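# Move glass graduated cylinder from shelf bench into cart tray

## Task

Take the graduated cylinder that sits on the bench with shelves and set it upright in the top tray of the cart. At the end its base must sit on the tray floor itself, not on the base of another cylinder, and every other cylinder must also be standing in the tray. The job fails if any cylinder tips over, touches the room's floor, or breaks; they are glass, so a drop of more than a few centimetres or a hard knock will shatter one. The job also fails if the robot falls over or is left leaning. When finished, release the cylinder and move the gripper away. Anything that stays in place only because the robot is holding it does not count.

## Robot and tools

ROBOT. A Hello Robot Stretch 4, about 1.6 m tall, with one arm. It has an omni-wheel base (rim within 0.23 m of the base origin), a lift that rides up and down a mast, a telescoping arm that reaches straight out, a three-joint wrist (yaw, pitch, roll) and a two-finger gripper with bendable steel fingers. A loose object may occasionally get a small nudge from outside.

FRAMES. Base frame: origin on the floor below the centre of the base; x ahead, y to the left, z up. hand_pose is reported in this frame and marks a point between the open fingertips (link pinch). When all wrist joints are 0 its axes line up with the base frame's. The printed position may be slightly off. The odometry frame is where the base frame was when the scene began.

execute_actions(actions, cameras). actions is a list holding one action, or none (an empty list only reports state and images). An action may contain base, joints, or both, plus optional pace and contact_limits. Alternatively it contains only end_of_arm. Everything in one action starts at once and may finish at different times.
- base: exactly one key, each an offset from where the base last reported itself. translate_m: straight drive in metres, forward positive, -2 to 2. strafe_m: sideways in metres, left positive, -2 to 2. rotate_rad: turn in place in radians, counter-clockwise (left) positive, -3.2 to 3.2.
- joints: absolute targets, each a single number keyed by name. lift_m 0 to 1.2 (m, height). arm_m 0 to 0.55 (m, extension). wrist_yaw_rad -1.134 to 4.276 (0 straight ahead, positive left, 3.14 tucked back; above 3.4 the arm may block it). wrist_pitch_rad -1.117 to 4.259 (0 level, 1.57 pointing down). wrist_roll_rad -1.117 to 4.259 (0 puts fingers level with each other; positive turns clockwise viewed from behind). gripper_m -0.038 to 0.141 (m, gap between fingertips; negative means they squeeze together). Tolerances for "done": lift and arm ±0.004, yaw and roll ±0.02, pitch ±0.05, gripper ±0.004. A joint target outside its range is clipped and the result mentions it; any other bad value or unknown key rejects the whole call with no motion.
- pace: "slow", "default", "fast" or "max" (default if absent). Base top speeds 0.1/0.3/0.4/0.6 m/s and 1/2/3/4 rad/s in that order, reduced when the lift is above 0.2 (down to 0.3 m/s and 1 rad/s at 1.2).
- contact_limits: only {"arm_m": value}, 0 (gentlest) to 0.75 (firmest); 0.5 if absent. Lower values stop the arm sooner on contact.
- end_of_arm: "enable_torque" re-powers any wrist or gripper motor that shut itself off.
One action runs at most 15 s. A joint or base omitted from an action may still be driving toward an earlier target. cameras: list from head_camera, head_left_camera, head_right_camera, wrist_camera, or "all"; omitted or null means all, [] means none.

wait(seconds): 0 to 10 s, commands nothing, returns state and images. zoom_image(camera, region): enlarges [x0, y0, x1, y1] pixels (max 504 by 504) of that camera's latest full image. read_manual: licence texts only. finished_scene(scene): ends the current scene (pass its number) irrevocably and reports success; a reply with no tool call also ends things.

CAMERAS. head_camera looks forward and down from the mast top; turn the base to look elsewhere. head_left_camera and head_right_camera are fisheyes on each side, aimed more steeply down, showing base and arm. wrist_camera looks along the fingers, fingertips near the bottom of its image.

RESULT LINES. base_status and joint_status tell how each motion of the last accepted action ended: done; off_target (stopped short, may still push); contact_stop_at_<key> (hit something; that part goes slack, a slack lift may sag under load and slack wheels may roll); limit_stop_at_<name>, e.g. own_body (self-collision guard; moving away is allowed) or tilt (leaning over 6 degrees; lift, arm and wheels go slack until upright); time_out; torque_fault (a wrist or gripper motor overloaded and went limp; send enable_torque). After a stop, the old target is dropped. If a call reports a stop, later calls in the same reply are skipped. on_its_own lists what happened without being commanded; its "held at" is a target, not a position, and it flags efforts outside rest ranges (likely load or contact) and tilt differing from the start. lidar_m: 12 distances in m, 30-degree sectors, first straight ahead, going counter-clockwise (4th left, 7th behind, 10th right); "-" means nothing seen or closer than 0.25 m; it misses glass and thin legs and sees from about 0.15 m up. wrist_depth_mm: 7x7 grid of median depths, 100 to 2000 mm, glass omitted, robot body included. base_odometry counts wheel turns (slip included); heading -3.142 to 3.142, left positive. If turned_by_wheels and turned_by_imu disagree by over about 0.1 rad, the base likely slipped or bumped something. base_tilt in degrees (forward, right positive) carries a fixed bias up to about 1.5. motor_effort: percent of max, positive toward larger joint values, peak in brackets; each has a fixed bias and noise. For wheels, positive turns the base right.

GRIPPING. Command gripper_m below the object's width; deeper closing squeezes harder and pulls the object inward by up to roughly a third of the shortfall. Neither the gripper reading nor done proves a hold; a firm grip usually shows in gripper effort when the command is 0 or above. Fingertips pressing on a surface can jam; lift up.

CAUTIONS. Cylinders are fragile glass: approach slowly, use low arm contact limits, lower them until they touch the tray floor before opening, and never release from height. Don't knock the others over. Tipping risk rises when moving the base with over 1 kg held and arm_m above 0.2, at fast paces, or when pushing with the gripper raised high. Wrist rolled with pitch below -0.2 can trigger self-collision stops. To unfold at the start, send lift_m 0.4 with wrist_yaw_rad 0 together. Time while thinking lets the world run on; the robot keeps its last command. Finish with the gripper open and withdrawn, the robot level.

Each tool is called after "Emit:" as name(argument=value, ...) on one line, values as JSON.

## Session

Emit:
execute_actions(actions=[])

Scene clock: 0.00 s.
base_odometry: x=+0.000 y=+0.000 heading=+0.000 (m, m, rad; odometry frame)
turned_by_wheels: +0.000 (rad since the last result)
turned_by_imu: +0.000 (rad since the last result)
base_tilt: forward=-0.4 right=+0.1 (deg)
lidar_m: 1.62 1.86 1.92 2.04 1.90 1.69 1.78 1.65 1.78 1.99 1.21 1.23
base_status: not commanded
joint_positions: lift_m=+0.129 arm_m=+0.002 wrist_yaw_rad=+3.143 wrist_pitch_rad=-0.004 wrist_roll_rad=+0.015 gripper_m=+0.057
joint_status: not commanded
motor_effort: lift_m=+18 arm_m=+0 wrist_yaw_rad=-1 wrist_pitch_rad=-7 wrist_roll_rad=-2 gripper_m=-2 wheel_0=+1 wheel_1=+0 wheel_2=+0 (%)
hand_pose: x=-0.1155 y=+0.0870 z=+0.3087 quat_wxyz=(-0.001, +0.002, +0.007, +1.000) (m; base frame)
wrist_depth_mm: 142 142 - - - 1983 1661 / - 141 - - - 1921 1708 / - 121 166 - - 1863 1708 / - 134 191 - - 1863 1661 / 138 149 1808 - - 1983 1661 / 1397 1537 1182 1464 216 1430 1336 / 904 946 798 842 798 866 866
pictures: head_camera, head_left_camera, head_right_camera, wrist_camera
Images, in order (width x height): head_camera 420x560, head_left_camera 420x672, head_right_camera 420x672, wrist_camera 616x392.

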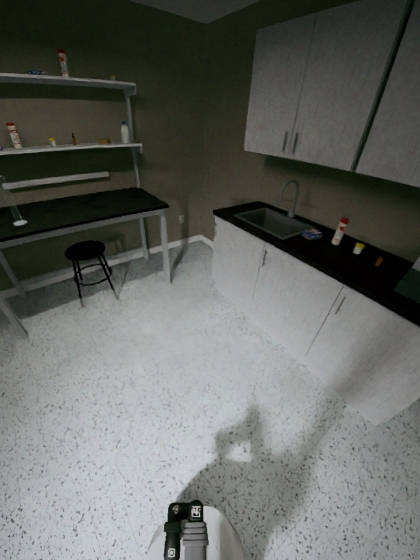

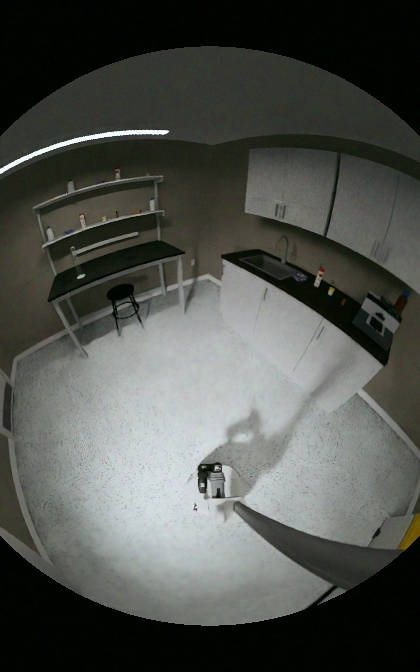

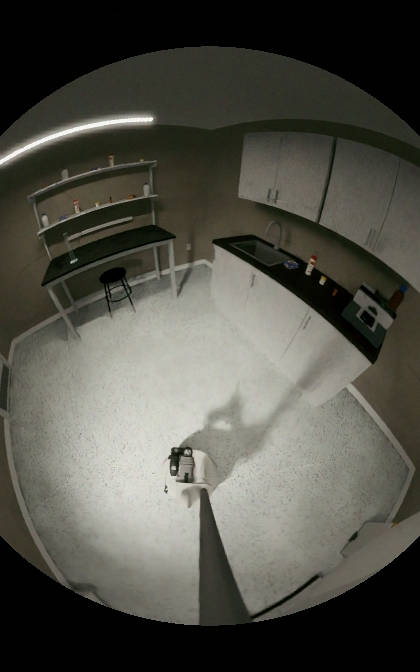

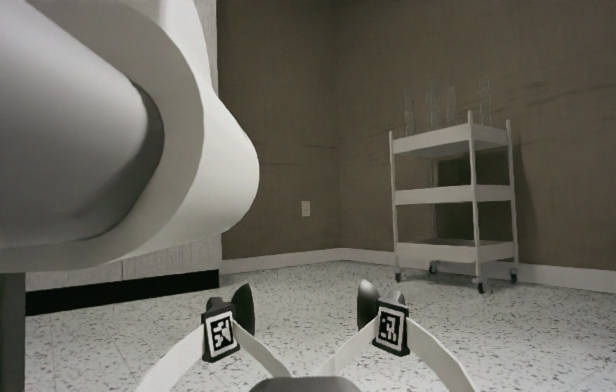

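Emit:
execute_actions(actions=[{"base":{"rotate_rad":0.75},"joints":{"lift_m":0.9,"wrist_yaw_rad":0,"gripper_m":0.13}}], cameras=["head_camera","wrist_camera"])

Scene clock: 6.47 s.
base_odometry: x=+0.000 y=+0.000 heading=+0.749 (m, m, rad; odometry frame)
turned_by_wheels: +0.749 (rad since the last result)
turned_by_imu: +0.742 (rad since the last result)
base_tilt: forward=-0.5 right=+0.1 (deg)
lidar_m: 1.85 2.37 1.93 1.92 1.68 1.65 1.66 1.89 1.23 1.21 1.33 1.87
base_status: done
joint_positions: lift_m=+0.900 arm_m=+0.002 wrist_yaw_rad=+0.000 wrist_pitch_rad=-0.004 wrist_roll_rad=+0.015 gripper_m=+0.130
joint_status: all done
motor_effort: lift_m=+20(19) arm_m=+0(0) wrist_yaw_rad=-2(7) wrist_pitch_rad=-10(9) wrist_roll_rad=-1(3) gripper_m=+1(4) wheel_0=-7(13) wheel_1=-3(9) wheel_2=-4(11) (%)
hand_pose: x=+0.4616 y=-0.0873 z=+1.0792 quat_wxyz=(+1.000, +0.007, -0.002, +0.000) (m; base frame)
wrist_depth_mm: - - - - - - - / - - - - - - - / - - - - - - - / - - - - - - - / - - - - 1921 1808 - / - - - - - - - / - - - 156 - - -
pictures: head_camera, wrist_camera
Images, in order (width x height): head_camera 420x560, wrist_camera 616x392.

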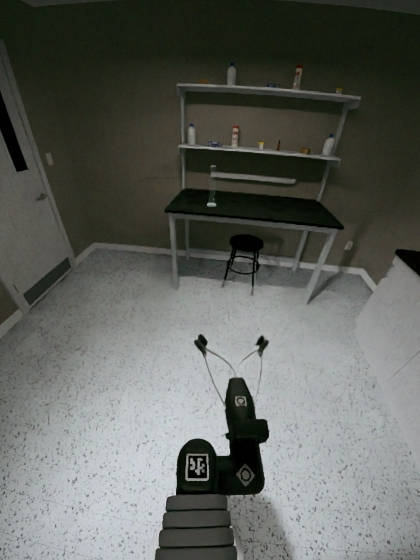

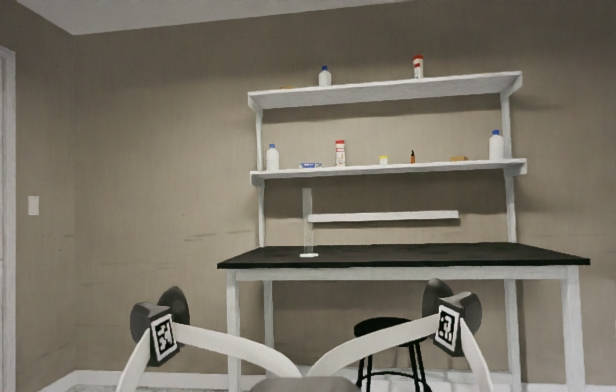

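Emit:
execute_actions(actions=[{"base":{"translate_m":1.2}}], cameras=["head_camera","wrist_camera"])

Scene clock: 14.90 s.
base_odometry: x=+0.878 y=+0.817 heading=+0.749 (m, m, rad; odometry frame)
turned_by_wheels: +0.001 (rad since the last result)
turned_by_imu: +0.002 (rad since the last result)
base_tilt: forward=-0.4 right=+0.1 (deg)
lidar_m: 0.65 0.75 1.73 1.72 1.90 2.35 2.83 1.75 1.39 1.37 0.87 0.68
base_status: done
joint_positions: lift_m=+0.900 arm_m=+0.002 wrist_yaw_rad=+0.000 wrist_pitch_rad=-0.004 wrist_roll_rad=+0.015 gripper_m=+0.130
joint_status: not commanded
motor_effort: lift_m=+18(20) arm_m=+0(0) wrist_yaw_rad=-1(1) wrist_pitch_rad=-9(10) wrist_roll_rad=-3(2) gripper_m=-1(1) wheel_0=+6(12) wheel_1=+4(8) wheel_2=-3(13) (%)
hand_pose: x=+0.4616 y=-0.0874 z=+1.0793 quat_wxyz=(+1.000, +0.007, -0.002, +0.000) (m; base frame)
wrist_depth_mm: 1397 1336 1281 1255 1182 1160 1118 / 1366 1336 1229 1229 1205 1160 1098 / 1336 1308 1138 1160 1160 1138 1138 / 1336 1308 1229 1205 1205 1138 1118 / 1336 1281 1281 1205 1182 1138 1078 / 1336 1281 891 854 842 732 788 / 1336 525 517 156 496 492 521
pictures: head_camera, wrist_camera
Images, in order (width x height): head_camera 420x560, wrist_camera 616x392.

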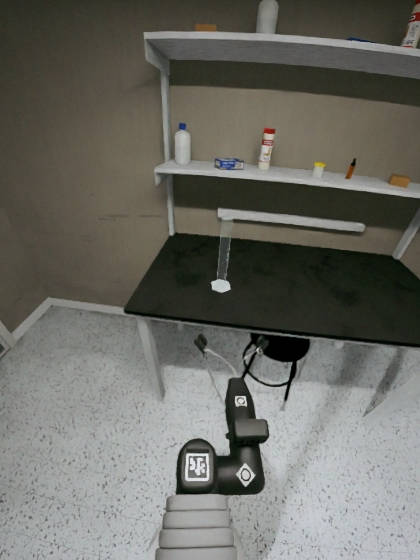

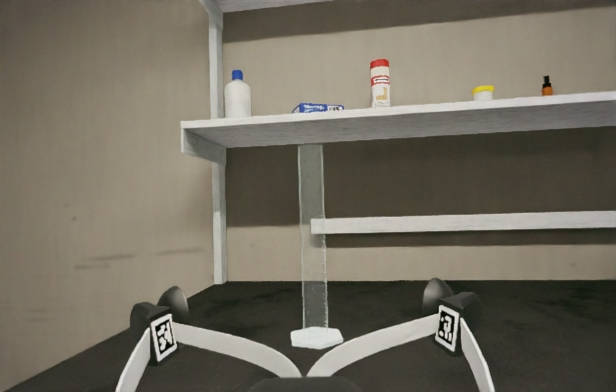

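Emit:
execute_actions(actions=[{"base":{"translate_m":0.2},"joints":{"arm_m":0.1},"pace":"slow"}], cameras=["wrist_camera"])

Scene clock: 21.67 s.
base_odometry: x=+1.024 y=+0.953 heading=+0.750 (m, m, rad; odometry frame)
turned_by_wheels: +0.000 (rad since the last result)
turned_by_imu: +0.000 (rad since the last result)
base_tilt: forward=-0.3 right=+0.0 (deg)
lidar_m: 0.48 0.51 1.70 1.68 1.88 2.52 3.06 1.80 1.42 1.22 0.60 0.48
base_status: done
joint_positions: lift_m=+0.900 arm_m=+0.099 wrist_yaw_rad=+0.000 wrist_pitch_rad=-0.004 wrist_roll_rad=+0.015 gripper_m=+0.130
joint_status: all done
motor_effort: lift_m=+18(19) arm_m=+7(8) wrist_yaw_rad=+0(0) wrist_pitch_rad=-10(9) wrist_roll_rad=-2(2) gripper_m=+0(0) wheel_0=+6(10) wheel_1=+3(8) wheel_2=-6(11) (%)
hand_pose: x=+0.5582 y=-0.0874 z=+1.0793 quat_wxyz=(+1.000, +0.007, -0.002, +0.000) (m; base frame)
wrist_depth_mm: 1042 1008 976 946 878 878 854 / 1025 1025 699 676 668 676 699 / 1042 991 960 931 904 878 866 / 1025 991 946 917 891 866 842 / 1025 991 946 917 878 854 831 / 1008 976 866 866 820 723 798 / 1008 517 512 156 496 488 517
pictures: wrist_camera
Images, in order (width x height): wrist_camera 616x392.

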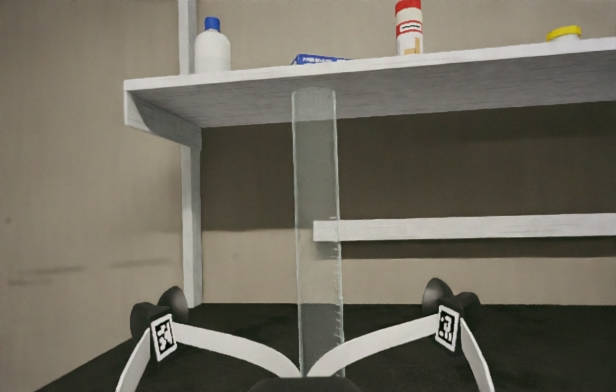

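Emit:
execute_actions(actions=[{"base":{"strafe_m":-0.012},"joints":{"arm_m":0.225,"gripper_m":0.08},"pace":"slow"}], cameras=["wrist_camera"])

Scene clock: 26.57 s.
base_odometry: x=+1.032 y=+0.945 heading=+0.750 (m, m, rad; odometry frame)
turned_by_wheels: +0.000 (rad since the last result)
turned_by_imu: -0.001 (rad since the last result)
base_tilt: forward=-0.3 right=+0.1 (deg)
lidar_m: 0.48 0.52 1.72 1.70 1.89 2.53 3.04 1.77 1.43 1.21 0.59 0.48
base_status: done
joint_positions: lift_m=+0.900 arm_m=+0.224 wrist_yaw_rad=+0.000 wrist_pitch_rad=-0.004 wrist_roll_rad=+0.015 gripper_m=+0.080
joint_status: all done
motor_effort: lift_m=+18(18) arm_m=+7(6) wrist_yaw_rad=+0(0) wrist_pitch_rad=-6(9) wrist_roll_rad=-2(2) gripper_m=+1(1) wheel_0=+7(11) wheel_1=-5(7) wheel_2=+0(5) (%)
hand_pose: x=+0.6832 y=-0.0874 z=+1.0793 quat_wxyz=(+1.000, +0.007, -0.002, +0.000) (m; base frame)
wrist_depth_mm: 891 866 647 517 492 488 473 / 878 585 640 647 668 668 691 / 891 854 831 788 778 750 723 / 878 854 820 788 768 741 723 / 878 854 820 778 768 732 715 / 854 842 768 778 218 741 707 / 891 525 484 508 473 488 521
pictures: wrist_camera
Images, in order (width x height): wrist_camera 616x392.

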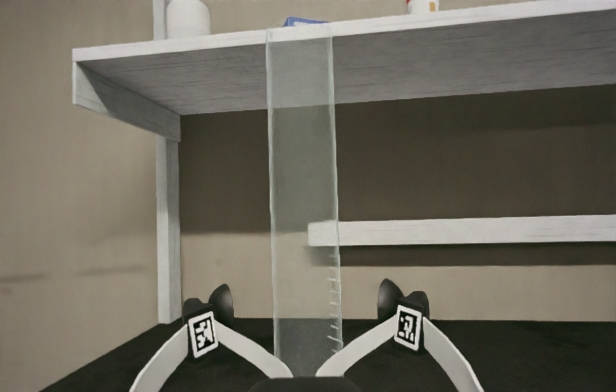

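Width ~64; same as before at 68 with +0.01.

Emit:
execute_actions(actions=[{"joints":{"arm_m":0.245},"pace":"slow"}], cameras=[])

Emit:
execute_actions(actions=[{"joints":{"gripper_m":0.005},"pace":"slow"}], cameras=["wrist_camera"])

Emit:
execute_actions(actions=[{"joints":{"lift_m":0.94},"pace":"slow"}], cameras=["wrist_camera"])

Scene clock: 31.80 s.
base_odometry: x=+1.032 y=+0.945 heading=+0.750 (m, m, rad; odometry frame)
turned_by_wheels: +0.000 (rad since the last result)
turned_by_imu: -0.001 (rad since the last result)
base_tilt: forward=-0.3 right=+0.1 (deg)
lidar_m: 0.48 0.53 1.72 1.69 1.89 2.54 3.04 1.78 1.43 1.21 0.60 0.46
base_status: not commanded
joint_positions: lift_m=+0.900 arm_m=+0.244 wrist_yaw_rad=+0.000 wrist_pitch_rad=-0.004 wrist_roll_rad=+0.015 gripper_m=+0.080
joint_status: all done
motor_effort: lift_m=+18(18) arm_m=+7(7) wrist_yaw_rad=-1(1) wrist_pitch_rad=-9(9) wrist_roll_rad=-2(2) gripper_m=-2(2) wheel_0=+7(7) wheel_1=-4(5) wheel_2=+0(0) (%)
hand_pose: x=+0.7032 y=-0.0874 z=+1.0793 quat_wxyz=(+1.000, +0.007, -0.002, +0.000) (m; base frame)
wrist_depth_mm: 866 768 504 508 484 466 473 / 878 585 634 647 661 683 699 / 866 831 809 778 759 741 715 / 866 831 809 778 741 732 707 / 854 820 788 778 741 715 699 / 854 831 778 778 218 723 699 / 854 525 480 504 466 488 517
pictures: none
No camera images: the call's "cameras" was empty. Leave "cameras" out to get every camera's image.

Scene clock: 34.67 s.
base_odometry: x=+1.032 y=+0.945 heading=+0.750 (m, m, rad; odometry frame)
turned_by_wheels: +0.000 (rad since the last result)
turned_by_imu: -0.001 (rad since the last result)
base_tilt: forward=-0.4 right=+0.1 (deg)
lidar_m: 0.46 0.52 1.74 1.69 1.88 2.53 3.04 1.76 1.40 1.22 0.58 0.46
base_status: not commanded
joint_positions: lift_m=+0.900 arm_m=+0.244 wrist_yaw_rad=+0.000 wrist_pitch_rad=-0.004 wrist_roll_rad=+0.015 gripper_m=+0.005
joint_status: all done
motor_effort: lift_m=+18(18) arm_m=+7(7) wrist_yaw_rad=+0(0) wrist_pitch_rad=-8(6) wrist_roll_rad=-2(2) gripper_m=-17(16) wheel_0=+8(8) wheel_1=-4(5) wheel_2=+0(0) (%)
hand_pose: x=+0.7032 y=-0.0874 z=+1.0793 quat_wxyz=(+1.000, +0.007, -0.002, +0.000) (m; base frame)
wrist_depth_mm: 866 768 504 508 488 466 473 / 866 591 640 647 668 691 699 / 854 842 820 788 759 732 707 / 866 820 788 778 750 732 699 / 854 842 798 768 732 715 707 / 854 820 778 768 732 723 699 / 854 521 186 544 466 459 512
pictures: wrist_camera
Images, in order (width x height): wrist_camera 616x392.

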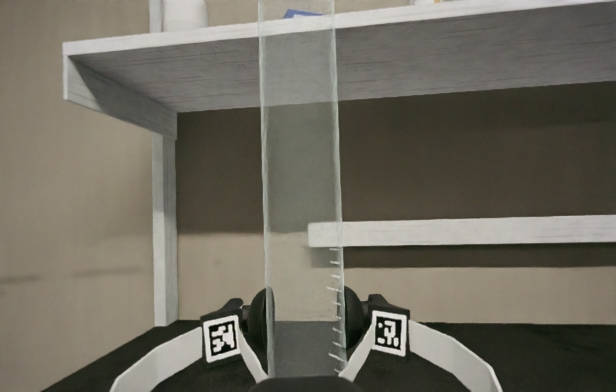

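Scene clock: 35.83 s.
base_odometry: x=+1.032 y=+0.945 heading=+0.750 (m, m, rad; odometry frame)
turned_by_wheels: +0.000 (rad since the last result)
turned_by_imu: +0.000 (rad since the last result)
base_tilt: forward=-0.4 right=+0.1 (deg)
lidar_m: 0.46 0.53 1.71 1.69 1.89 2.53 3.03 1.78 1.43 1.26 0.57 0.47
base_status: not commanded
joint_positions: lift_m=+0.940 arm_m=+0.244 wrist_yaw_rad=+0.000 wrist_pitch_rad=-0.002 wrist_roll_rad=+0.015 gripper_m=+0.005
joint_status: all done
motor_effort: lift_m=+21(21) arm_m=+7(7) wrist_yaw_rad=-1(0) wrist_pitch_rad=-16(17) wrist_roll_rad=-2(2) gripper_m=-18(16) wheel_0=+8(7) wheel_1=-5(5) wheel_2=+0(0) (%)
hand_pose: x=+0.7032 y=-0.0874 z=+1.1184 quat_wxyz=(+1.000, +0.007, -0.001, +0.000) (m; base frame)
wrist_depth_mm: 866 842 809 778 759 723 449 / 866 559 530 539 549 564 580 / 854 723 798 778 759 732 707 / 878 831 809 788 750 732 715 / 854 820 809 768 707 676 654 / 854 831 788 778 732 723 699 / 854 615 186 627 544 535 603
pictures: wrist_camera
Images, in order (width x height): wrist_camera 616x392.

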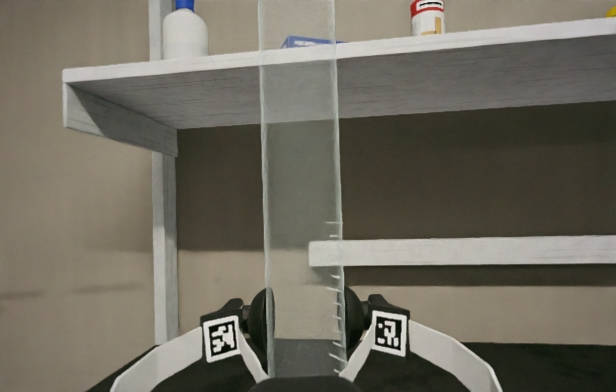

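Emit:
execute_actions(actions=[{"base":{"translate_m":-0.6},"joints":{"arm_m":0.03,"lift_m":0.96},"pace":"slow"}], cameras=[])

Emit:
execute_actions(actions=[{"base":{"rotate_rad":2.4},"joints":{"wrist_yaw_rad":-1.0},"pace":"slow"}], cameras=["head_camera","head_left_camera"])

Scene clock: 47.67 s.
base_odometry: x=+0.593 y=+0.536 heading=+0.749 (m, m, rad; odometry frame)
turned_by_wheels: -0.001 (rad since the last result)
turned_by_imu: -0.004 (rad since the last result)
base_tilt: forward=-0.5 right=+0.1 (deg)
lidar_m: 0.43 1.17 1.83 1.80 1.99 2.38 2.46 1.68 1.33 1.31 1.34 1.08
base_status: done
joint_positions: lift_m=+0.960 arm_m=+0.031 wrist_yaw_rad=+0.000 wrist_pitch_rad=-0.002 wrist_roll_rad=+0.015 gripper_m=+0.005
joint_status: all done
motor_effort: lift_m=+21(22) arm_m=-7(9) wrist_yaw_rad=+0(1) wrist_pitch_rad=-15(15) wrist_roll_rad=-2(2) gripper_m=-17(18) wheel_0=-7(9) wheel_1=-5(8) wheel_2=+4(10) (%)
hand_pose: x=+0.4906 y=-0.0874 z=+1.1384 quat_wxyz=(+1.000, +0.007, -0.001, +0.000) (m; base frame)
wrist_depth_mm: 1756 1708 1661 1430 1366 1336 1336 / 1808 1708 1661 1576 1537 1499 1464 / 1808 1756 1661 1618 1537 1464 1430 / 1756 1708 1618 1618 1537 1499 1430 / 1756 1661 1661 1618 1464 1499 1430 / 1708 1708 991 976 917 991 991 / 1708 891 186 809 798 741 759
pictures: none
No camera images: the call's "cameras" was empty. Leave "cameras" out to get every camera's image.

Scene clock: 51.33 s.
base_odometry: x=+0.593 y=+0.536 heading=-3.135 (m, m, rad; odometry frame)
turned_by_wheels: +2.399 (rad since the last result)
turned_by_imu: +2.378 (rad since the last result)
base_tilt: forward=-0.4 right=+0.1 (deg)
lidar_m: 2.12 2.42 2.57 1.38 1.29 1.35 1.15 1.07 1.10 1.89 0.34 0.33
base_status: done
joint_positions: lift_m=+0.960 arm_m=+0.031 wrist_yaw_rad=-1.000 wrist_pitch_rad=-0.002 wrist_roll_rad=+0.015 gripper_m=+0.005
joint_status: all done
motor_effort: lift_m=+21(21) arm_m=-7(7) wrist_yaw_rad=-1(7) wrist_pitch_rad=-16(15) wrist_roll_rad=-1(2) gripper_m=-17(19) wheel_0=-7(12) wheel_1=-5(8) wheel_2=-6(10) (%)
hand_pose: x=+0.2845 y=-0.2900 z=+1.1384 quat_wxyz=(+0.878, +0.006, -0.004, -0.479) (m; base frame)
wrist_depth_mm: 1661 1618 1661 1708 1708 1661 1618 / 1618 1661 1708 1661 1708 1661 1661 / 1618 1618 1661 1661 1661 1661 1661 / 1618 1618 1618 1661 1661 1618 1708 / 1618 1618 1618 1618 1576 1618 1661 / 1499 1618 1618 1618 1576 1618 1661 / 1576 1576 185 1576 1576 1618 1618
pictures: head_camera, head_left_camera
Images, in order (width x height): head_camera 420x560, head_left_camera 420x672.

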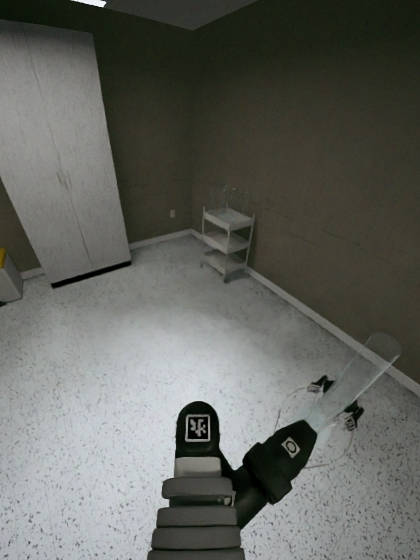

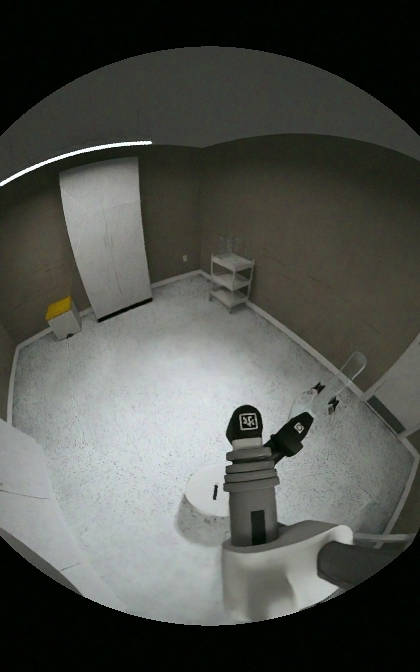

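Emit:
execute_actions(actions=[{"base":{"translate_m":1.3}}], cameras=[])

Emit:
execute_actions(actions=[{"base":{"rotate_rad":-0.95},"pace":"slow"}], cameras=["head_camera","head_left_camera"])

Scene clock: 66.57 s.
base_odometry: x=-0.706 y=+0.527 heading=-3.135 (m, m, rad; odometry frame)
turned_by_wheels: +0.000 (rad since the last result)
turned_by_imu: +0.002 (rad since the last result)
base_tilt: forward=-0.4 right=+0.1 (deg)
lidar_m: 0.87 1.39 1.42 1.95 2.05 2.11 2.49 2.18 1.67 1.15 0.33 0.35
base_status: done
joint_positions: lift_m=+0.960 arm_m=+0.031 wrist_yaw_rad=-1.000 wrist_pitch_rad=-0.002 wrist_roll_rad=+0.015 gripper_m=+0.005
joint_status: not commanded
motor_effort: lift_m=+21(21) arm_m=-7(7) wrist_yaw_rad=-1(2) wrist_pitch_rad=-17(14) wrist_roll_rad=-2(2) gripper_m=-17(17) wheel_0=+7(10) wheel_1=+3(7) wheel_2=-4(14) (%)
hand_pose: x=+0.2844 y=-0.2900 z=+1.1384 quat_wxyz=(+0.878, +0.006, -0.004, -0.479) (m; base frame)
wrist_depth_mm: 891 904 931 931 931 931 946 / 904 917 917 917 931 931 946 / 904 904 904 904 931 917 946 / 891 904 917 904 904 931 931 / 891 891 917 891 917 931 931 / 891 891 891 904 904 917 931 / 878 891 185 891 904 917 904
pictures: none
No camera images: the call's "cameras" was empty. Leave "cameras" out to get every camera's image.

Scene clock: 68.80 s.
base_odometry: x=-0.706 y=+0.527 heading=+2.200 (m, m, rad; odometry frame)
turned_by_wheels: -0.949 (rad since the last result)
turned_by_imu: -0.941 (rad since the last result)
base_tilt: forward=-0.3 right=+0.1 (deg)
lidar_m: 1.07 0.82 0.96 1.38 1.45 2.11 2.06 2.15 2.23 2.15 0.35 0.34
base_status: done
joint_positions: lift_m=+0.960 arm_m=+0.031 wrist_yaw_rad=-1.000 wrist_pitch_rad=-0.002 wrist_roll_rad=+0.015 gripper_m=+0.005
joint_status: not commanded
motor_effort: lift_m=+20(21) arm_m=-7(7) wrist_yaw_rad=-1(1) wrist_pitch_rad=-16(17) wrist_roll_rad=-2(2) gripper_m=-17(18) wheel_0=+7(11) wheel_1=+5(8) wheel_2=+6(9) (%)
hand_pose: x=+0.2844 y=-0.2900 z=+1.1384 quat_wxyz=(+0.878, +0.006, -0.004, -0.479) (m; base frame)
wrist_depth_mm: 831 1025 1255 1661 - - - / 820 991 1255 1661 - - - / 820 991 1255 1661 - - - / 809 976 1229 1661 - - - / 809 976 1205 1618 - - - / 798 960 1078 1537 1983 - - / 798 891 185 1499 - - -
pictures: head_camera, head_left_camera
Images, in order (width x height): head_camera 420x560, head_left_camera 420x672.

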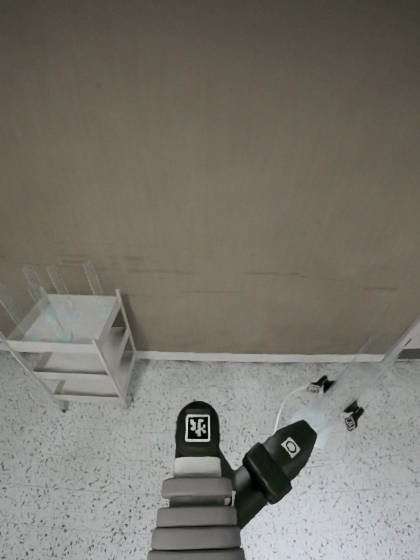

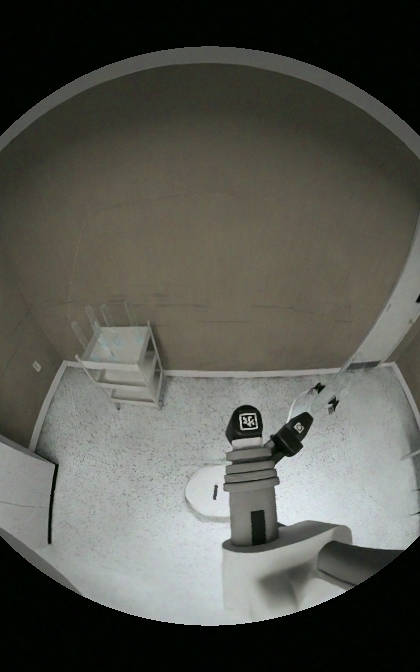

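Emit:
execute_actions(actions=[{"base":{"strafe_m":0.75},"pace":"slow"}], cameras=["head_camera"])

Emit:
zoom_image(camera="head_camera", region=[130,230,310,400])

Scene clock: 81.57 s.
base_odometry: x=-1.313 y=+0.086 heading=+2.200 (m, m, rad; odometry frame)
turned_by_wheels: +0.000 (rad since the last result)
turned_by_imu: -0.002 (rad since the last result)
base_tilt: forward=-0.4 right=+0.2 (deg)
lidar_m: 0.67 1.15 1.14 0.63 0.66 0.93 2.68 2.20 3.00 2.90 0.34 0.36
base_status: done
joint_positions: lift_m=+0.960 arm_m=+0.031 wrist_yaw_rad=-1.000 wrist_pitch_rad=-0.002 wrist_roll_rad=+0.015 gripper_m=+0.005
joint_status: not commanded
motor_effort: lift_m=+21(21) arm_m=-7(7) wrist_yaw_rad=-2(1) wrist_pitch_rad=-16(16) wrist_roll_rad=-2(3) gripper_m=-18(19) wheel_0=-7(11) wheel_1=+5(9) wheel_2=+0(5) (%)
hand_pose: x=+0.2844 y=-0.2900 z=+1.1384 quat_wxyz=(+0.878, +0.006, -0.004, -0.479) (m; base frame)
wrist_depth_mm: 842 1025 1281 1756 - - - / 831 1008 1281 1756 - - - / 831 1008 1281 1618 - - - / 831 976 1255 1661 - - - / 820 991 1281 1661 - - - / 809 976 1098 1576 - - - / 809 904 185 1499 - - -
pictures: head_camera
Images, in order (width x height): head_camera 420x560.

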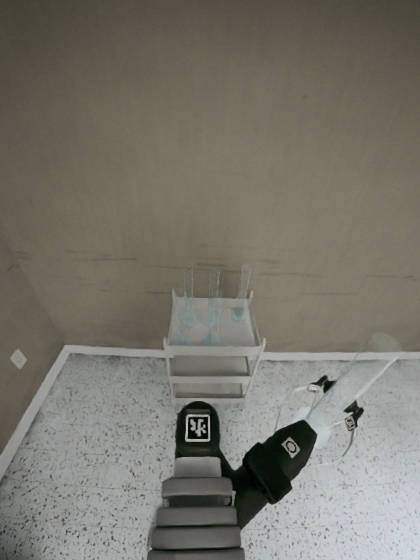

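Region (130, 230, 310, 400) of head_camera's 420x560 image, scaled by 2.800, with more detail than that image has.

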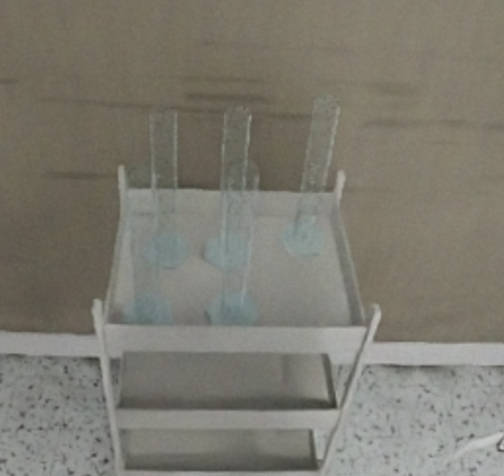

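Emit:
execute_actions(actions=[{"base":{"strafe_m":-0.088},"joints":{"wrist_yaw_rad":0,"lift_m":1.0},"pace":"slow"}], cameras=[])

Emit:
execute_actions(actions=[{"joints":{"arm_m":0.32},"pace":"slow"}], cameras=[])

Emit:
execute_actions(actions=[{"joints":{"lift_m":0.8},"pace":"slow"}], cameras=["head_camera","head_right_camera","wrist_camera"])

Emit:
zoom_image(camera="head_right_camera", region=[150,250,290,400])

Scene clock: 96.40 s.
base_odometry: x=-1.242 y=+0.138 heading=+2.200 (m, m, rad; odometry frame)
turned_by_wheels: +0.000 (rad since the last result)
turned_by_imu: -0.001 (rad since the last result)
base_tilt: forward=-0.4 right=+0.1 (deg)
lidar_m: 0.46 0.71 1.22 0.71 0.73 1.07 2.49 2.19 2.96 2.83 1.53 0.70
base_status: done
joint_positions: lift_m=+1.000 arm_m=+0.031 wrist_yaw_rad=+0.000 wrist_pitch_rad=-0.002 wrist_roll_rad=+0.015 gripper_m=+0.005
joint_status: all done
motor_effort: lift_m=+21(21) arm_m=-6(7) wrist_yaw_rad=+0(6) wrist_pitch_rad=-15(15) wrist_roll_rad=-2(2) gripper_m=-16(17) wheel_0=+7(10) wheel_1=-5(7) wheel_2=+0(0) (%)
hand_pose: x=+0.4905 y=-0.0875 z=+1.1784 quat_wxyz=(+1.000, +0.007, -0.001, +0.000) (m; base frame)
wrist_depth_mm: 878 854 854 866 842 842 831 / 866 854 854 854 842 842 831 / 854 854 842 831 831 842 831 / 842 842 854 842 831 831 820 / 854 842 842 831 842 820 820 / 831 831 831 820 809 820 820 / 831 831 186 831 820 820 820
pictures: none
No camera images: the call's "cameras" was empty. Leave "cameras" out to get every camera's image.

Scene clock: 100.60 s.
base_odometry: x=-1.242 y=+0.138 heading=+2.200 (m, m, rad; odometry frame)
turned_by_wheels: +0.000 (rad since the last result)
turned_by_imu: -0.001 (rad since the last result)
base_tilt: forward=-0.4 right=+0.1 (deg)
lidar_m: 0.68 0.69 1.21 0.72 0.73 1.04 2.48 2.18 2.94 2.82 1.53 0.69
base_status: not commanded
joint_positions: lift_m=+1.000 arm_m=+0.319 wrist_yaw_rad=+0.000 wrist_pitch_rad=-0.002 wrist_roll_rad=+0.015 gripper_m=+0.005
joint_status: all done
motor_effort: lift_m=+21(21) arm_m=+7(7) wrist_yaw_rad=-1(0) wrist_pitch_rad=-15(16) wrist_roll_rad=-2(2) gripper_m=-17(17) wheel_0=+7(7) wheel_1=-4(4) wheel_2=+0(0) (%)
hand_pose: x=+0.7782 y=-0.0874 z=+1.1784 quat_wxyz=(+1.000, +0.007, -0.001, +0.000) (m; base frame)
wrist_depth_mm: 569 564 564 559 559 554 544 / 554 559 554 554 549 544 544 / 559 559 559 549 554 544 544 / 559 554 549 549 549 544 544 / 559 549 549 549 544 539 539 / 559 554 549 549 544 535 535 / 549 554 185 544 539 530 535
pictures: none
No camera images: the call's "cameras" was empty. Leave "cameras" out to get every camera's image.

Scene clock: 102.97 s.
base_odometry: x=-1.242 y=+0.138 heading=+2.200 (m, m, rad; odometry frame)
turned_by_wheels: +0.000 (rad since the last result)
turned_by_imu: +0.000 (rad since the last result)
base_tilt: forward=-0.4 right=+0.1 (deg)
lidar_m: 0.67 0.69 1.22 0.71 0.76 1.05 2.49 2.19 2.96 2.83 1.54 0.70
base_status: not commanded
joint_positions: lift_m=+0.800 arm_m=+0.319 wrist_yaw_rad=+0.000 wrist_pitch_rad=-0.002 wrist_roll_rad=+0.015 gripper_m=+0.005
joint_status: all done
motor_effort: lift_m=+15(21) arm_m=+7(7) wrist_yaw_rad=+0(1) wrist_pitch_rad=-15(14) wrist_roll_rad=-3(3) gripper_m=-18(17) wheel_0=+7(7) wheel_1=-4(4) wheel_2=+0(0) (%)
hand_pose: x=+0.7782 y=-0.0874 z=+0.9788 quat_wxyz=(+1.000, +0.007, -0.001, +0.000) (m; base frame)
wrist_depth_mm: 564 564 559 559 554 549 554 / 569 564 564 554 554 549 549 / 564 554 554 549 544 549 549 / 559 554 554 549 554 549 535 / 554 554 549 549 549 544 539 / 554 549 544 544 544 539 539 / 554 549 186 544 539 539 535
pictures: head_camera, head_right_camera, wrist_camera
Images, in order (width x height): head_camera 420x560, head_right_camera 420x672, wrist_camera 616x392.

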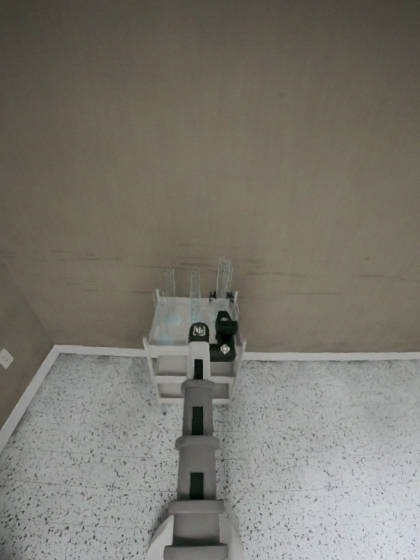

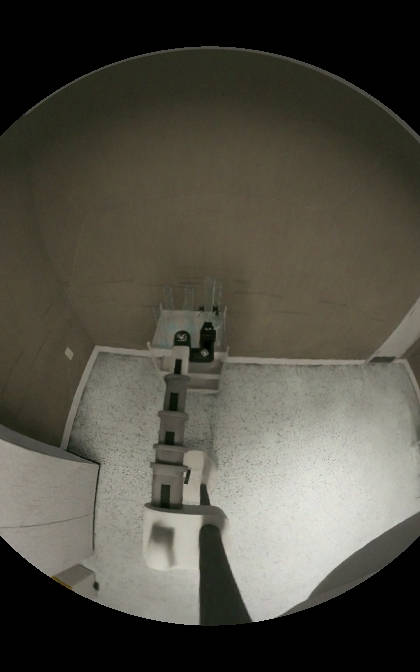

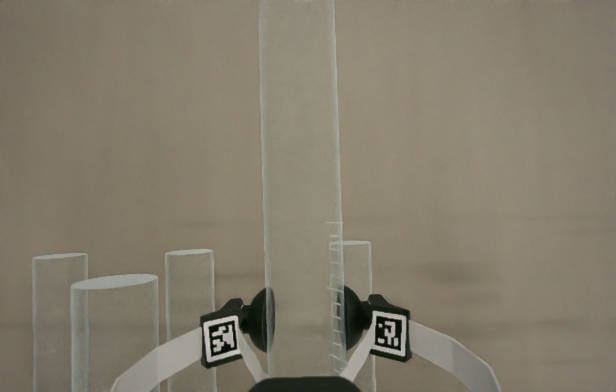

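Region (150, 250, 290, 400) of head_right_camera's 420x672 image, scaled by 3.360, with more detail than that image has; it fills the left 470 columns of this view, and the rest is white.

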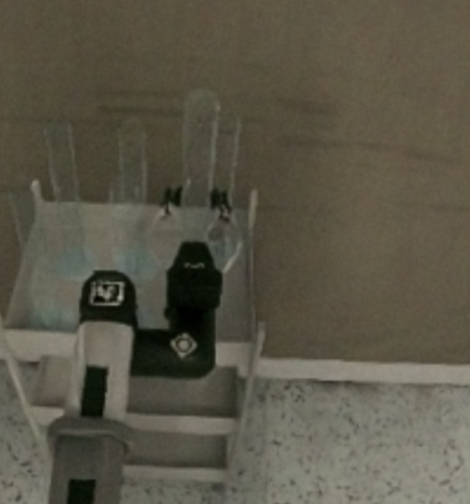

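Emit:
execute_actions(actions=[{"base":{"strafe_m":-0.035},"pace":"slow"}], cameras=[])

Emit:
execute_actions(actions=[{"joints":{"lift_m":0.7},"pace":"slow"}], cameras=["head_right_camera","wrist_camera"])

Emit:
zoom_image(camera="head_right_camera", region=[140,260,260,380])

Scene clock: 111.13 s.
base_odometry: x=-1.214 y=+0.158 heading=+2.200 (m, m, rad; odometry frame)
turned_by_wheels: +0.000 (rad since the last result)
turned_by_imu: +0.000 (rad since the last result)
base_tilt: forward=-0.4 right=+0.1 (deg)
lidar_m: 0.67 0.69 1.25 0.76 0.80 1.11 2.53 2.17 2.90 2.80 1.52 1.12
base_status: done
joint_positions: lift_m=+0.800 arm_m=+0.319 wrist_yaw_rad=+0.000 wrist_pitch_rad=-0.002 wrist_roll_rad=+0.015 gripper_m=+0.005
joint_status: not commanded
motor_effort: lift_m=+16(15) arm_m=+7(7) wrist_yaw_rad=+0(1) wrist_pitch_rad=-16(17) wrist_roll_rad=-2(1) gripper_m=-16(17) wheel_0=+8(11) wheel_1=-4(8) wheel_2=+0(1) (%)
hand_pose: x=+0.7782 y=-0.0874 z=+0.9788 quat_wxyz=(+1.000, +0.007, -0.001, +0.000) (m; base frame)
wrist_depth_mm: 564 569 554 559 559 554 544 / 564 559 554 554 554 549 544 / 564 564 554 554 549 544 544 / 559 554 549 549 549 544 544 / 554 549 544 544 539 539 535 / 549 549 544 549 544 544 539 / 549 549 186 539 535 535 535
pictures: none
No camera images: the call's "cameras" was empty. Leave "cameras" out to get every camera's image.

Scene clock: 112.83 s.
base_odometry: x=-1.214 y=+0.158 heading=+2.200 (m, m, rad; odometry frame)
turned_by_wheels: +0.000 (rad since the last result)
turned_by_imu: +0.000 (rad since the last result)
base_tilt: forward=-0.3 right=+0.1 (deg)
lidar_m: 0.67 0.71 1.26 0.74 0.78 1.12 2.53 2.18 2.89 2.80 1.51 1.11
base_status: not commanded
joint_positions: lift_m=+0.700 arm_m=+0.319 wrist_yaw_rad=+0.000 wrist_pitch_rad=-0.002 wrist_roll_rad=+0.015 gripper_m=+0.005
joint_status: all done
motor_effort: lift_m=+16(15) arm_m=+7(7) wrist_yaw_rad=-1(0) wrist_pitch_rad=-16(15) wrist_roll_rad=-2(2) gripper_m=-18(18) wheel_0=+9(8) wheel_1=-4(4) wheel_2=+0(0) (%)
hand_pose: x=+0.7782 y=-0.0874 z=+0.8788 quat_wxyz=(+1.000, +0.007, -0.001, +0.000) (m; base frame)
wrist_depth_mm: 564 564 569 559 554 554 544 / 569 559 559 559 559 544 539 / 559 554 554 554 554 544 539 / 564 559 554 549 549 549 539 / 554 549 549 549 544 535 539 / 554 549 544 549 544 539 535 / 549 455 186 544 445 535 525
pictures: head_right_camera, wrist_camera
Images, in order (width x height): head_right_camera 420x672, wrist_camera 616x392.

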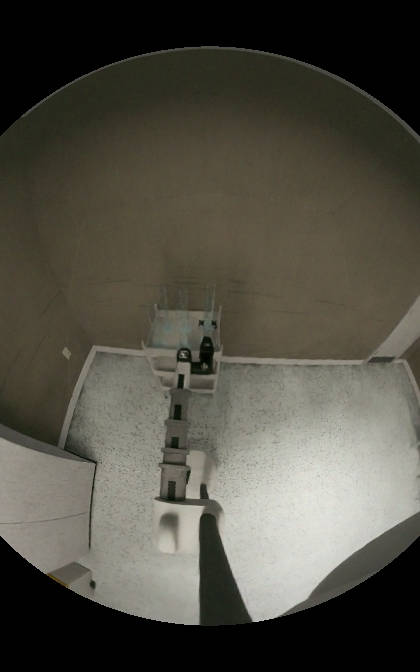

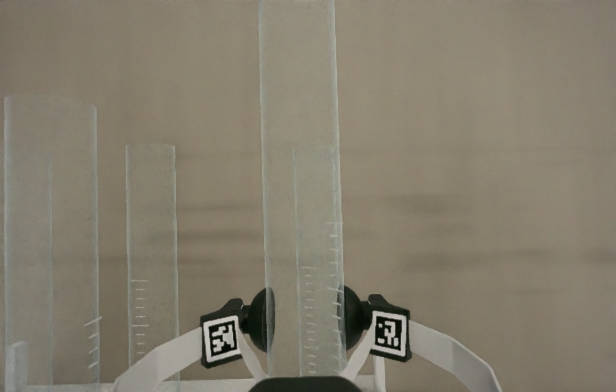

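Region (140, 260, 260, 380) of head_right_camera's 420x672 image, scaled by 4.200, with more detail than that image has.

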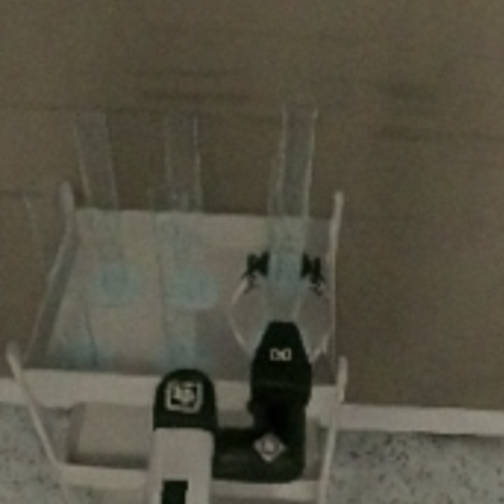

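Emit:
execute_actions(actions=[{"joints":{"lift_m":0.66},"pace":"slow"}], cameras=["wrist_camera"])

Emit:
execute_actions(actions=[{"joints":{"lift_m":0.65},"pace":"slow"}], cameras=["wrist_camera"])

Scene clock: 117.93 s.
base_odometry: x=-1.214 y=+0.158 heading=+2.200 (m, m, rad; odometry frame)
turned_by_wheels: +0.000 (rad since the last result)
turned_by_imu: -0.001 (rad since the last result)
base_tilt: forward=-0.3 right=+0.2 (deg)
lidar_m: 0.67 0.72 1.27 0.75 0.79 1.10 2.52 2.18 2.90 2.77 1.53 1.12
base_status: not commanded
joint_positions: lift_m=+0.660 arm_m=+0.319 wrist_yaw_rad=+0.000 wrist_pitch_rad=-0.002 wrist_roll_rad=+0.015 gripper_m=+0.005
joint_status: all done
motor_effort: lift_m=+16(15) arm_m=+7(7) wrist_yaw_rad=-1(1) wrist_pitch_rad=-15(15) wrist_roll_rad=-3(2) gripper_m=-17(17) wheel_0=+7(9) wheel_1=-4(4) wheel_2=+0(0) (%)
hand_pose: x=+0.7782 y=-0.0874 z=+0.8388 quat_wxyz=(+1.000, +0.007, -0.001, +0.000) (m; base frame)
wrist_depth_mm: 564 564 554 554 559 549 549 / 564 564 554 554 554 549 544 / 569 559 559 554 549 544 539 / 559 554 549 554 549 539 539 / 559 554 549 549 539 539 535 / 554 554 549 544 544 535 535 / 455 459 185 452 394 535 530
pictures: wrist_camera
Images, in order (width x height): wrist_camera 616x392.

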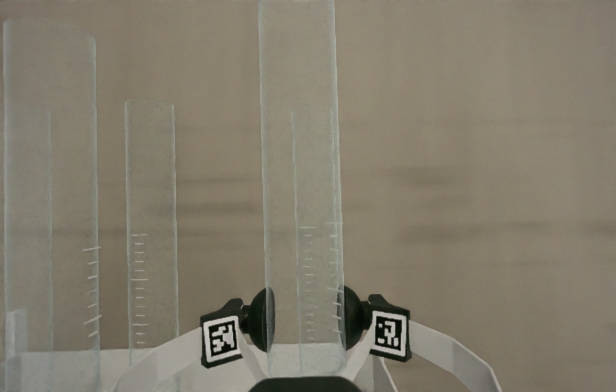

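Scene clock: 118.67 s.
base_odometry: x=-1.214 y=+0.158 heading=+2.200 (m, m, rad; odometry frame)
turned_by_wheels: +0.000 (rad since the last result)
turned_by_imu: +0.000 (rad since the last result)
base_tilt: forward=-0.4 right=+0.1 (deg)
lidar_m: 0.66 0.71 1.24 0.76 0.78 1.12 2.55 2.17 2.89 2.81 1.50 1.15
base_status: not commanded
joint_positions: lift_m=+0.650 arm_m=+0.319 wrist_yaw_rad=+0.000 wrist_pitch_rad=-0.002 wrist_roll_rad=+0.015 gripper_m=+0.005
joint_status: all done
motor_effort: lift_m=+15(15) arm_m=+7(7) wrist_yaw_rad=+0(0) wrist_pitch_rad=-17(15) wrist_roll_rad=-1(1) gripper_m=-18(19) wheel_0=+8(9) wheel_1=-4(4) wheel_2=+0(0) (%)
hand_pose: x=+0.7782 y=-0.0874 z=+0.8288 quat_wxyz=(+1.000, +0.007, -0.001, +0.000) (m; base frame)
wrist_depth_mm: 569 559 559 554 559 554 549 / 564 564 559 554 559 549 544 / 559 559 559 559 544 544 549 / 559 554 549 554 549 544 535 / 554 549 549 544 549 544 539 / 549 554 544 544 535 539 535 / 455 455 185 459 387 535 535
pictures: wrist_camera
Images, in order (width x height): wrist_camera 616x392.

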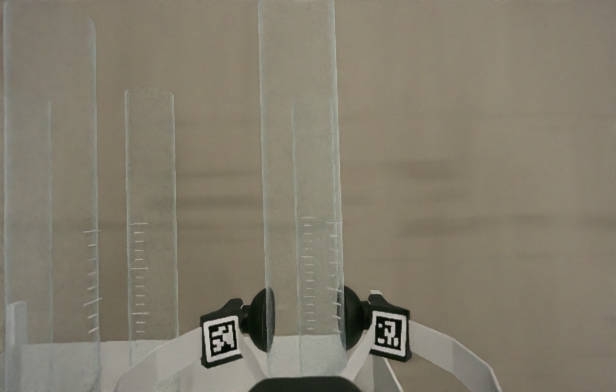

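Emit:
execute_actions(actions=[{"joints":{"lift_m":0.642},"pace":"slow"}], cameras=["wrist_camera"])

Scene clock: 121.60 s.
base_odometry: x=-1.214 y=+0.158 heading=+2.200 (m, m, rad; odometry frame)
turned_by_wheels: +0.000 (rad since the last result)
turned_by_imu: -0.001 (rad since the last result)
base_tilt: forward=-0.4 right=+0.2 (deg)
lidar_m: 0.67 0.71 1.26 0.76 0.78 1.11 2.52 2.19 2.88 2.80 1.54 1.12
base_status: not commanded
joint_positions: lift_m=+0.642 arm_m=+0.319 wrist_yaw_rad=+0.000 wrist_pitch_rad=-0.012 wrist_roll_rad=+0.015 gripper_m=+0.005
joint_status: all done
motor_effort: lift_m=+12(16) arm_m=+7(7) wrist_yaw_rad=+0(0) wrist_pitch_rad=+12(15) wrist_roll_rad=-3(1) gripper_m=-18(18) wheel_0=+9(9) wheel_1=-4(4) wheel_2=+0(0) (%)
hand_pose: x=+0.7781 y=-0.0875 z=+0.8240 quat_wxyz=(+1.000, +0.007, -0.006, +0.000) (m; base frame)
wrist_depth_mm: 574 569 569 564 559 554 559 / 564 569 564 559 559 549 549 / 564 559 559 559 554 549 544 / 559 559 554 554 549 544 549 / 554 554 549 544 544 539 539 / 549 549 549 544 210 539 535 / 452 452 185 455 389 535 535
pictures: wrist_camera
Images, in order (width x height): wrist_camera 616x392.

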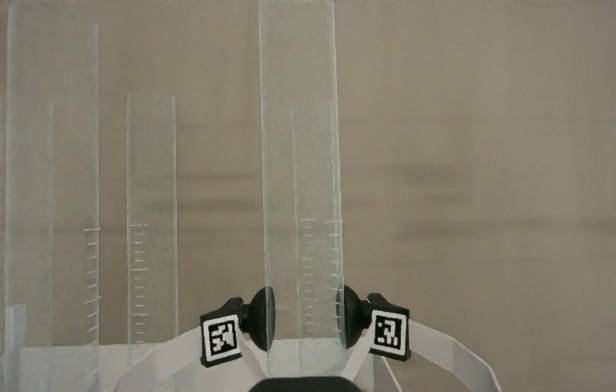

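Same contact height as before: on the floor.

Emit:
execute_actions(actions=[{"joints":{"lift_m":0.648,"gripper_m":0.065},"pace":"slow"}], cameras=["wrist_camera"])

Emit:
execute_actions(actions=[{"joints":{"arm_m":0.03},"pace":"slow"}], cameras=["wrist_camera","head_camera"])

Emit:
zoom_image(camera="head_camera", region=[130,250,270,370])

Scene clock: 127.13 s.
base_odometry: x=-1.214 y=+0.158 heading=+2.200 (m, m, rad; odometry frame)
turned_by_wheels: +0.000 (rad since the last result)
turned_by_imu: -0.001 (rad since the last result)
base_tilt: forward=-0.3 right=+0.1 (deg)
lidar_m: 0.67 0.70 1.25 0.75 0.79 1.09 2.53 2.17 2.90 2.81 1.50 1.14
base_status: not commanded
joint_positions: lift_m=+0.648 arm_m=+0.319 wrist_yaw_rad=+0.000 wrist_pitch_rad=-0.004 wrist_roll_rad=+0.015 gripper_m=+0.065
joint_status: all done
motor_effort: lift_m=+20(19) arm_m=+7(7) wrist_yaw_rad=+0(0) wrist_pitch_rad=-7(15) wrist_roll_rad=-3(1) gripper_m=-2(18) wheel_0=+8(8) wheel_1=-4(3) wheel_2=+0(0) (%)
hand_pose: x=+0.7782 y=-0.0875 z=+0.8273 quat_wxyz=(+1.000, +0.007, -0.002, +0.000) (m; base frame)
wrist_depth_mm: 569 564 559 554 549 549 554 / 564 564 559 554 554 554 549 / 569 559 564 554 544 544 539 / 559 554 549 549 554 544 544 / 554 559 549 544 544 539 535 / 554 549 549 544 220 539 535 / 455 455 455 370 452 535 535
pictures: wrist_camera
Images, in order (width x height): wrist_camera 616x392.

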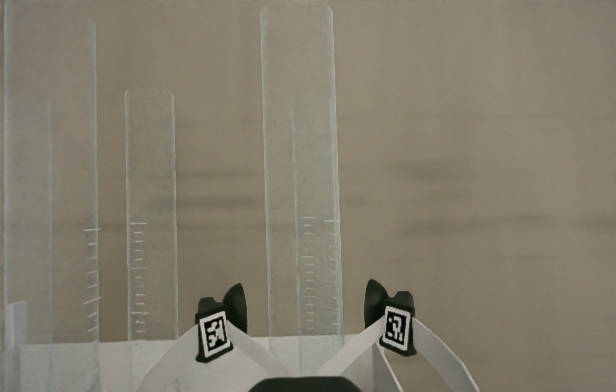

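Scene clock: 131.33 s.
base_odometry: x=-1.214 y=+0.158 heading=+2.200 (m, m, rad; odometry frame)
turned_by_wheels: +0.000 (rad since the last result)
turned_by_imu: -0.001 (rad since the last result)
base_tilt: forward=-0.3 right=+0.2 (deg)
lidar_m: 0.67 0.70 1.27 0.74 0.81 1.10 2.51 2.18 2.91 2.82 1.51 1.15
base_status: not commanded
joint_positions: lift_m=+0.648 arm_m=+0.031 wrist_yaw_rad=+0.000 wrist_pitch_rad=-0.004 wrist_roll_rad=+0.015 gripper_m=+0.065
joint_status: all done
motor_effort: lift_m=+20(20) arm_m=-7(7) wrist_yaw_rad=+0(0) wrist_pitch_rad=-8(7) wrist_roll_rad=-2(2) gripper_m=-2(2) wheel_0=+8(8) wheel_1=-4(3) wheel_2=+0(0) (%)
hand_pose: x=+0.4906 y=-0.0874 z=+0.8272 quat_wxyz=(+1.000, +0.007, -0.002, +0.000) (m; base frame)
wrist_depth_mm: 854 866 854 842 854 842 831 / 854 854 842 854 842 831 831 / 854 842 854 842 854 820 820 / 842 842 842 842 831 831 820 / 854 854 831 831 842 820 809 / 831 750 741 741 219 831 831 / 415 415 413 418 415 809 809
pictures: head_camera, wrist_camera
Images, in order (width x height): head_camera 420x560, wrist_camera 616x392.

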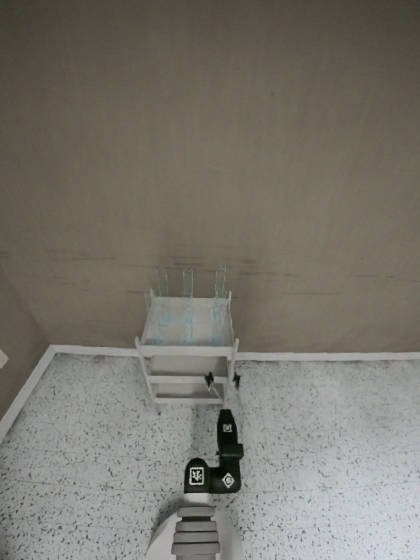

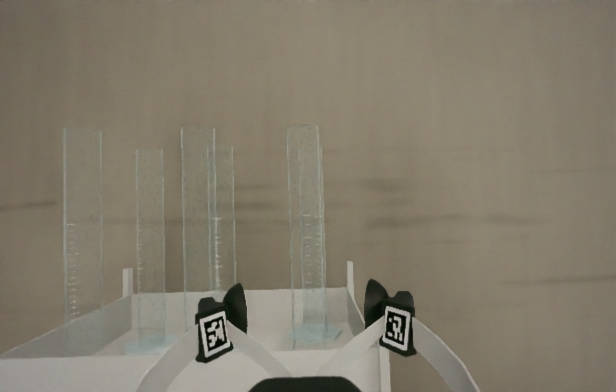

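Region (130, 250, 270, 370) of head_camera's 420x560 image, scaled by 3.600, with more detail than that image has; it fills the top 432 rows of this view, and the rest is white.

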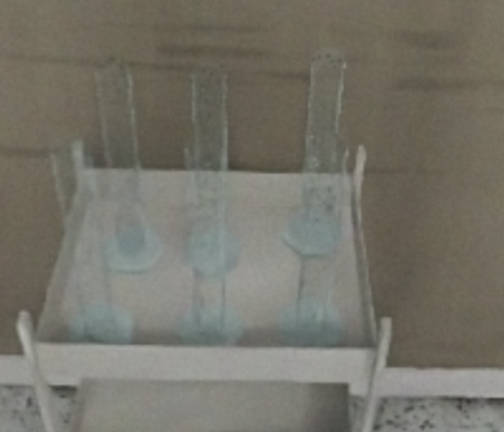

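Emit:
finished_scene(scene=2)

The scene is finished: the task was done.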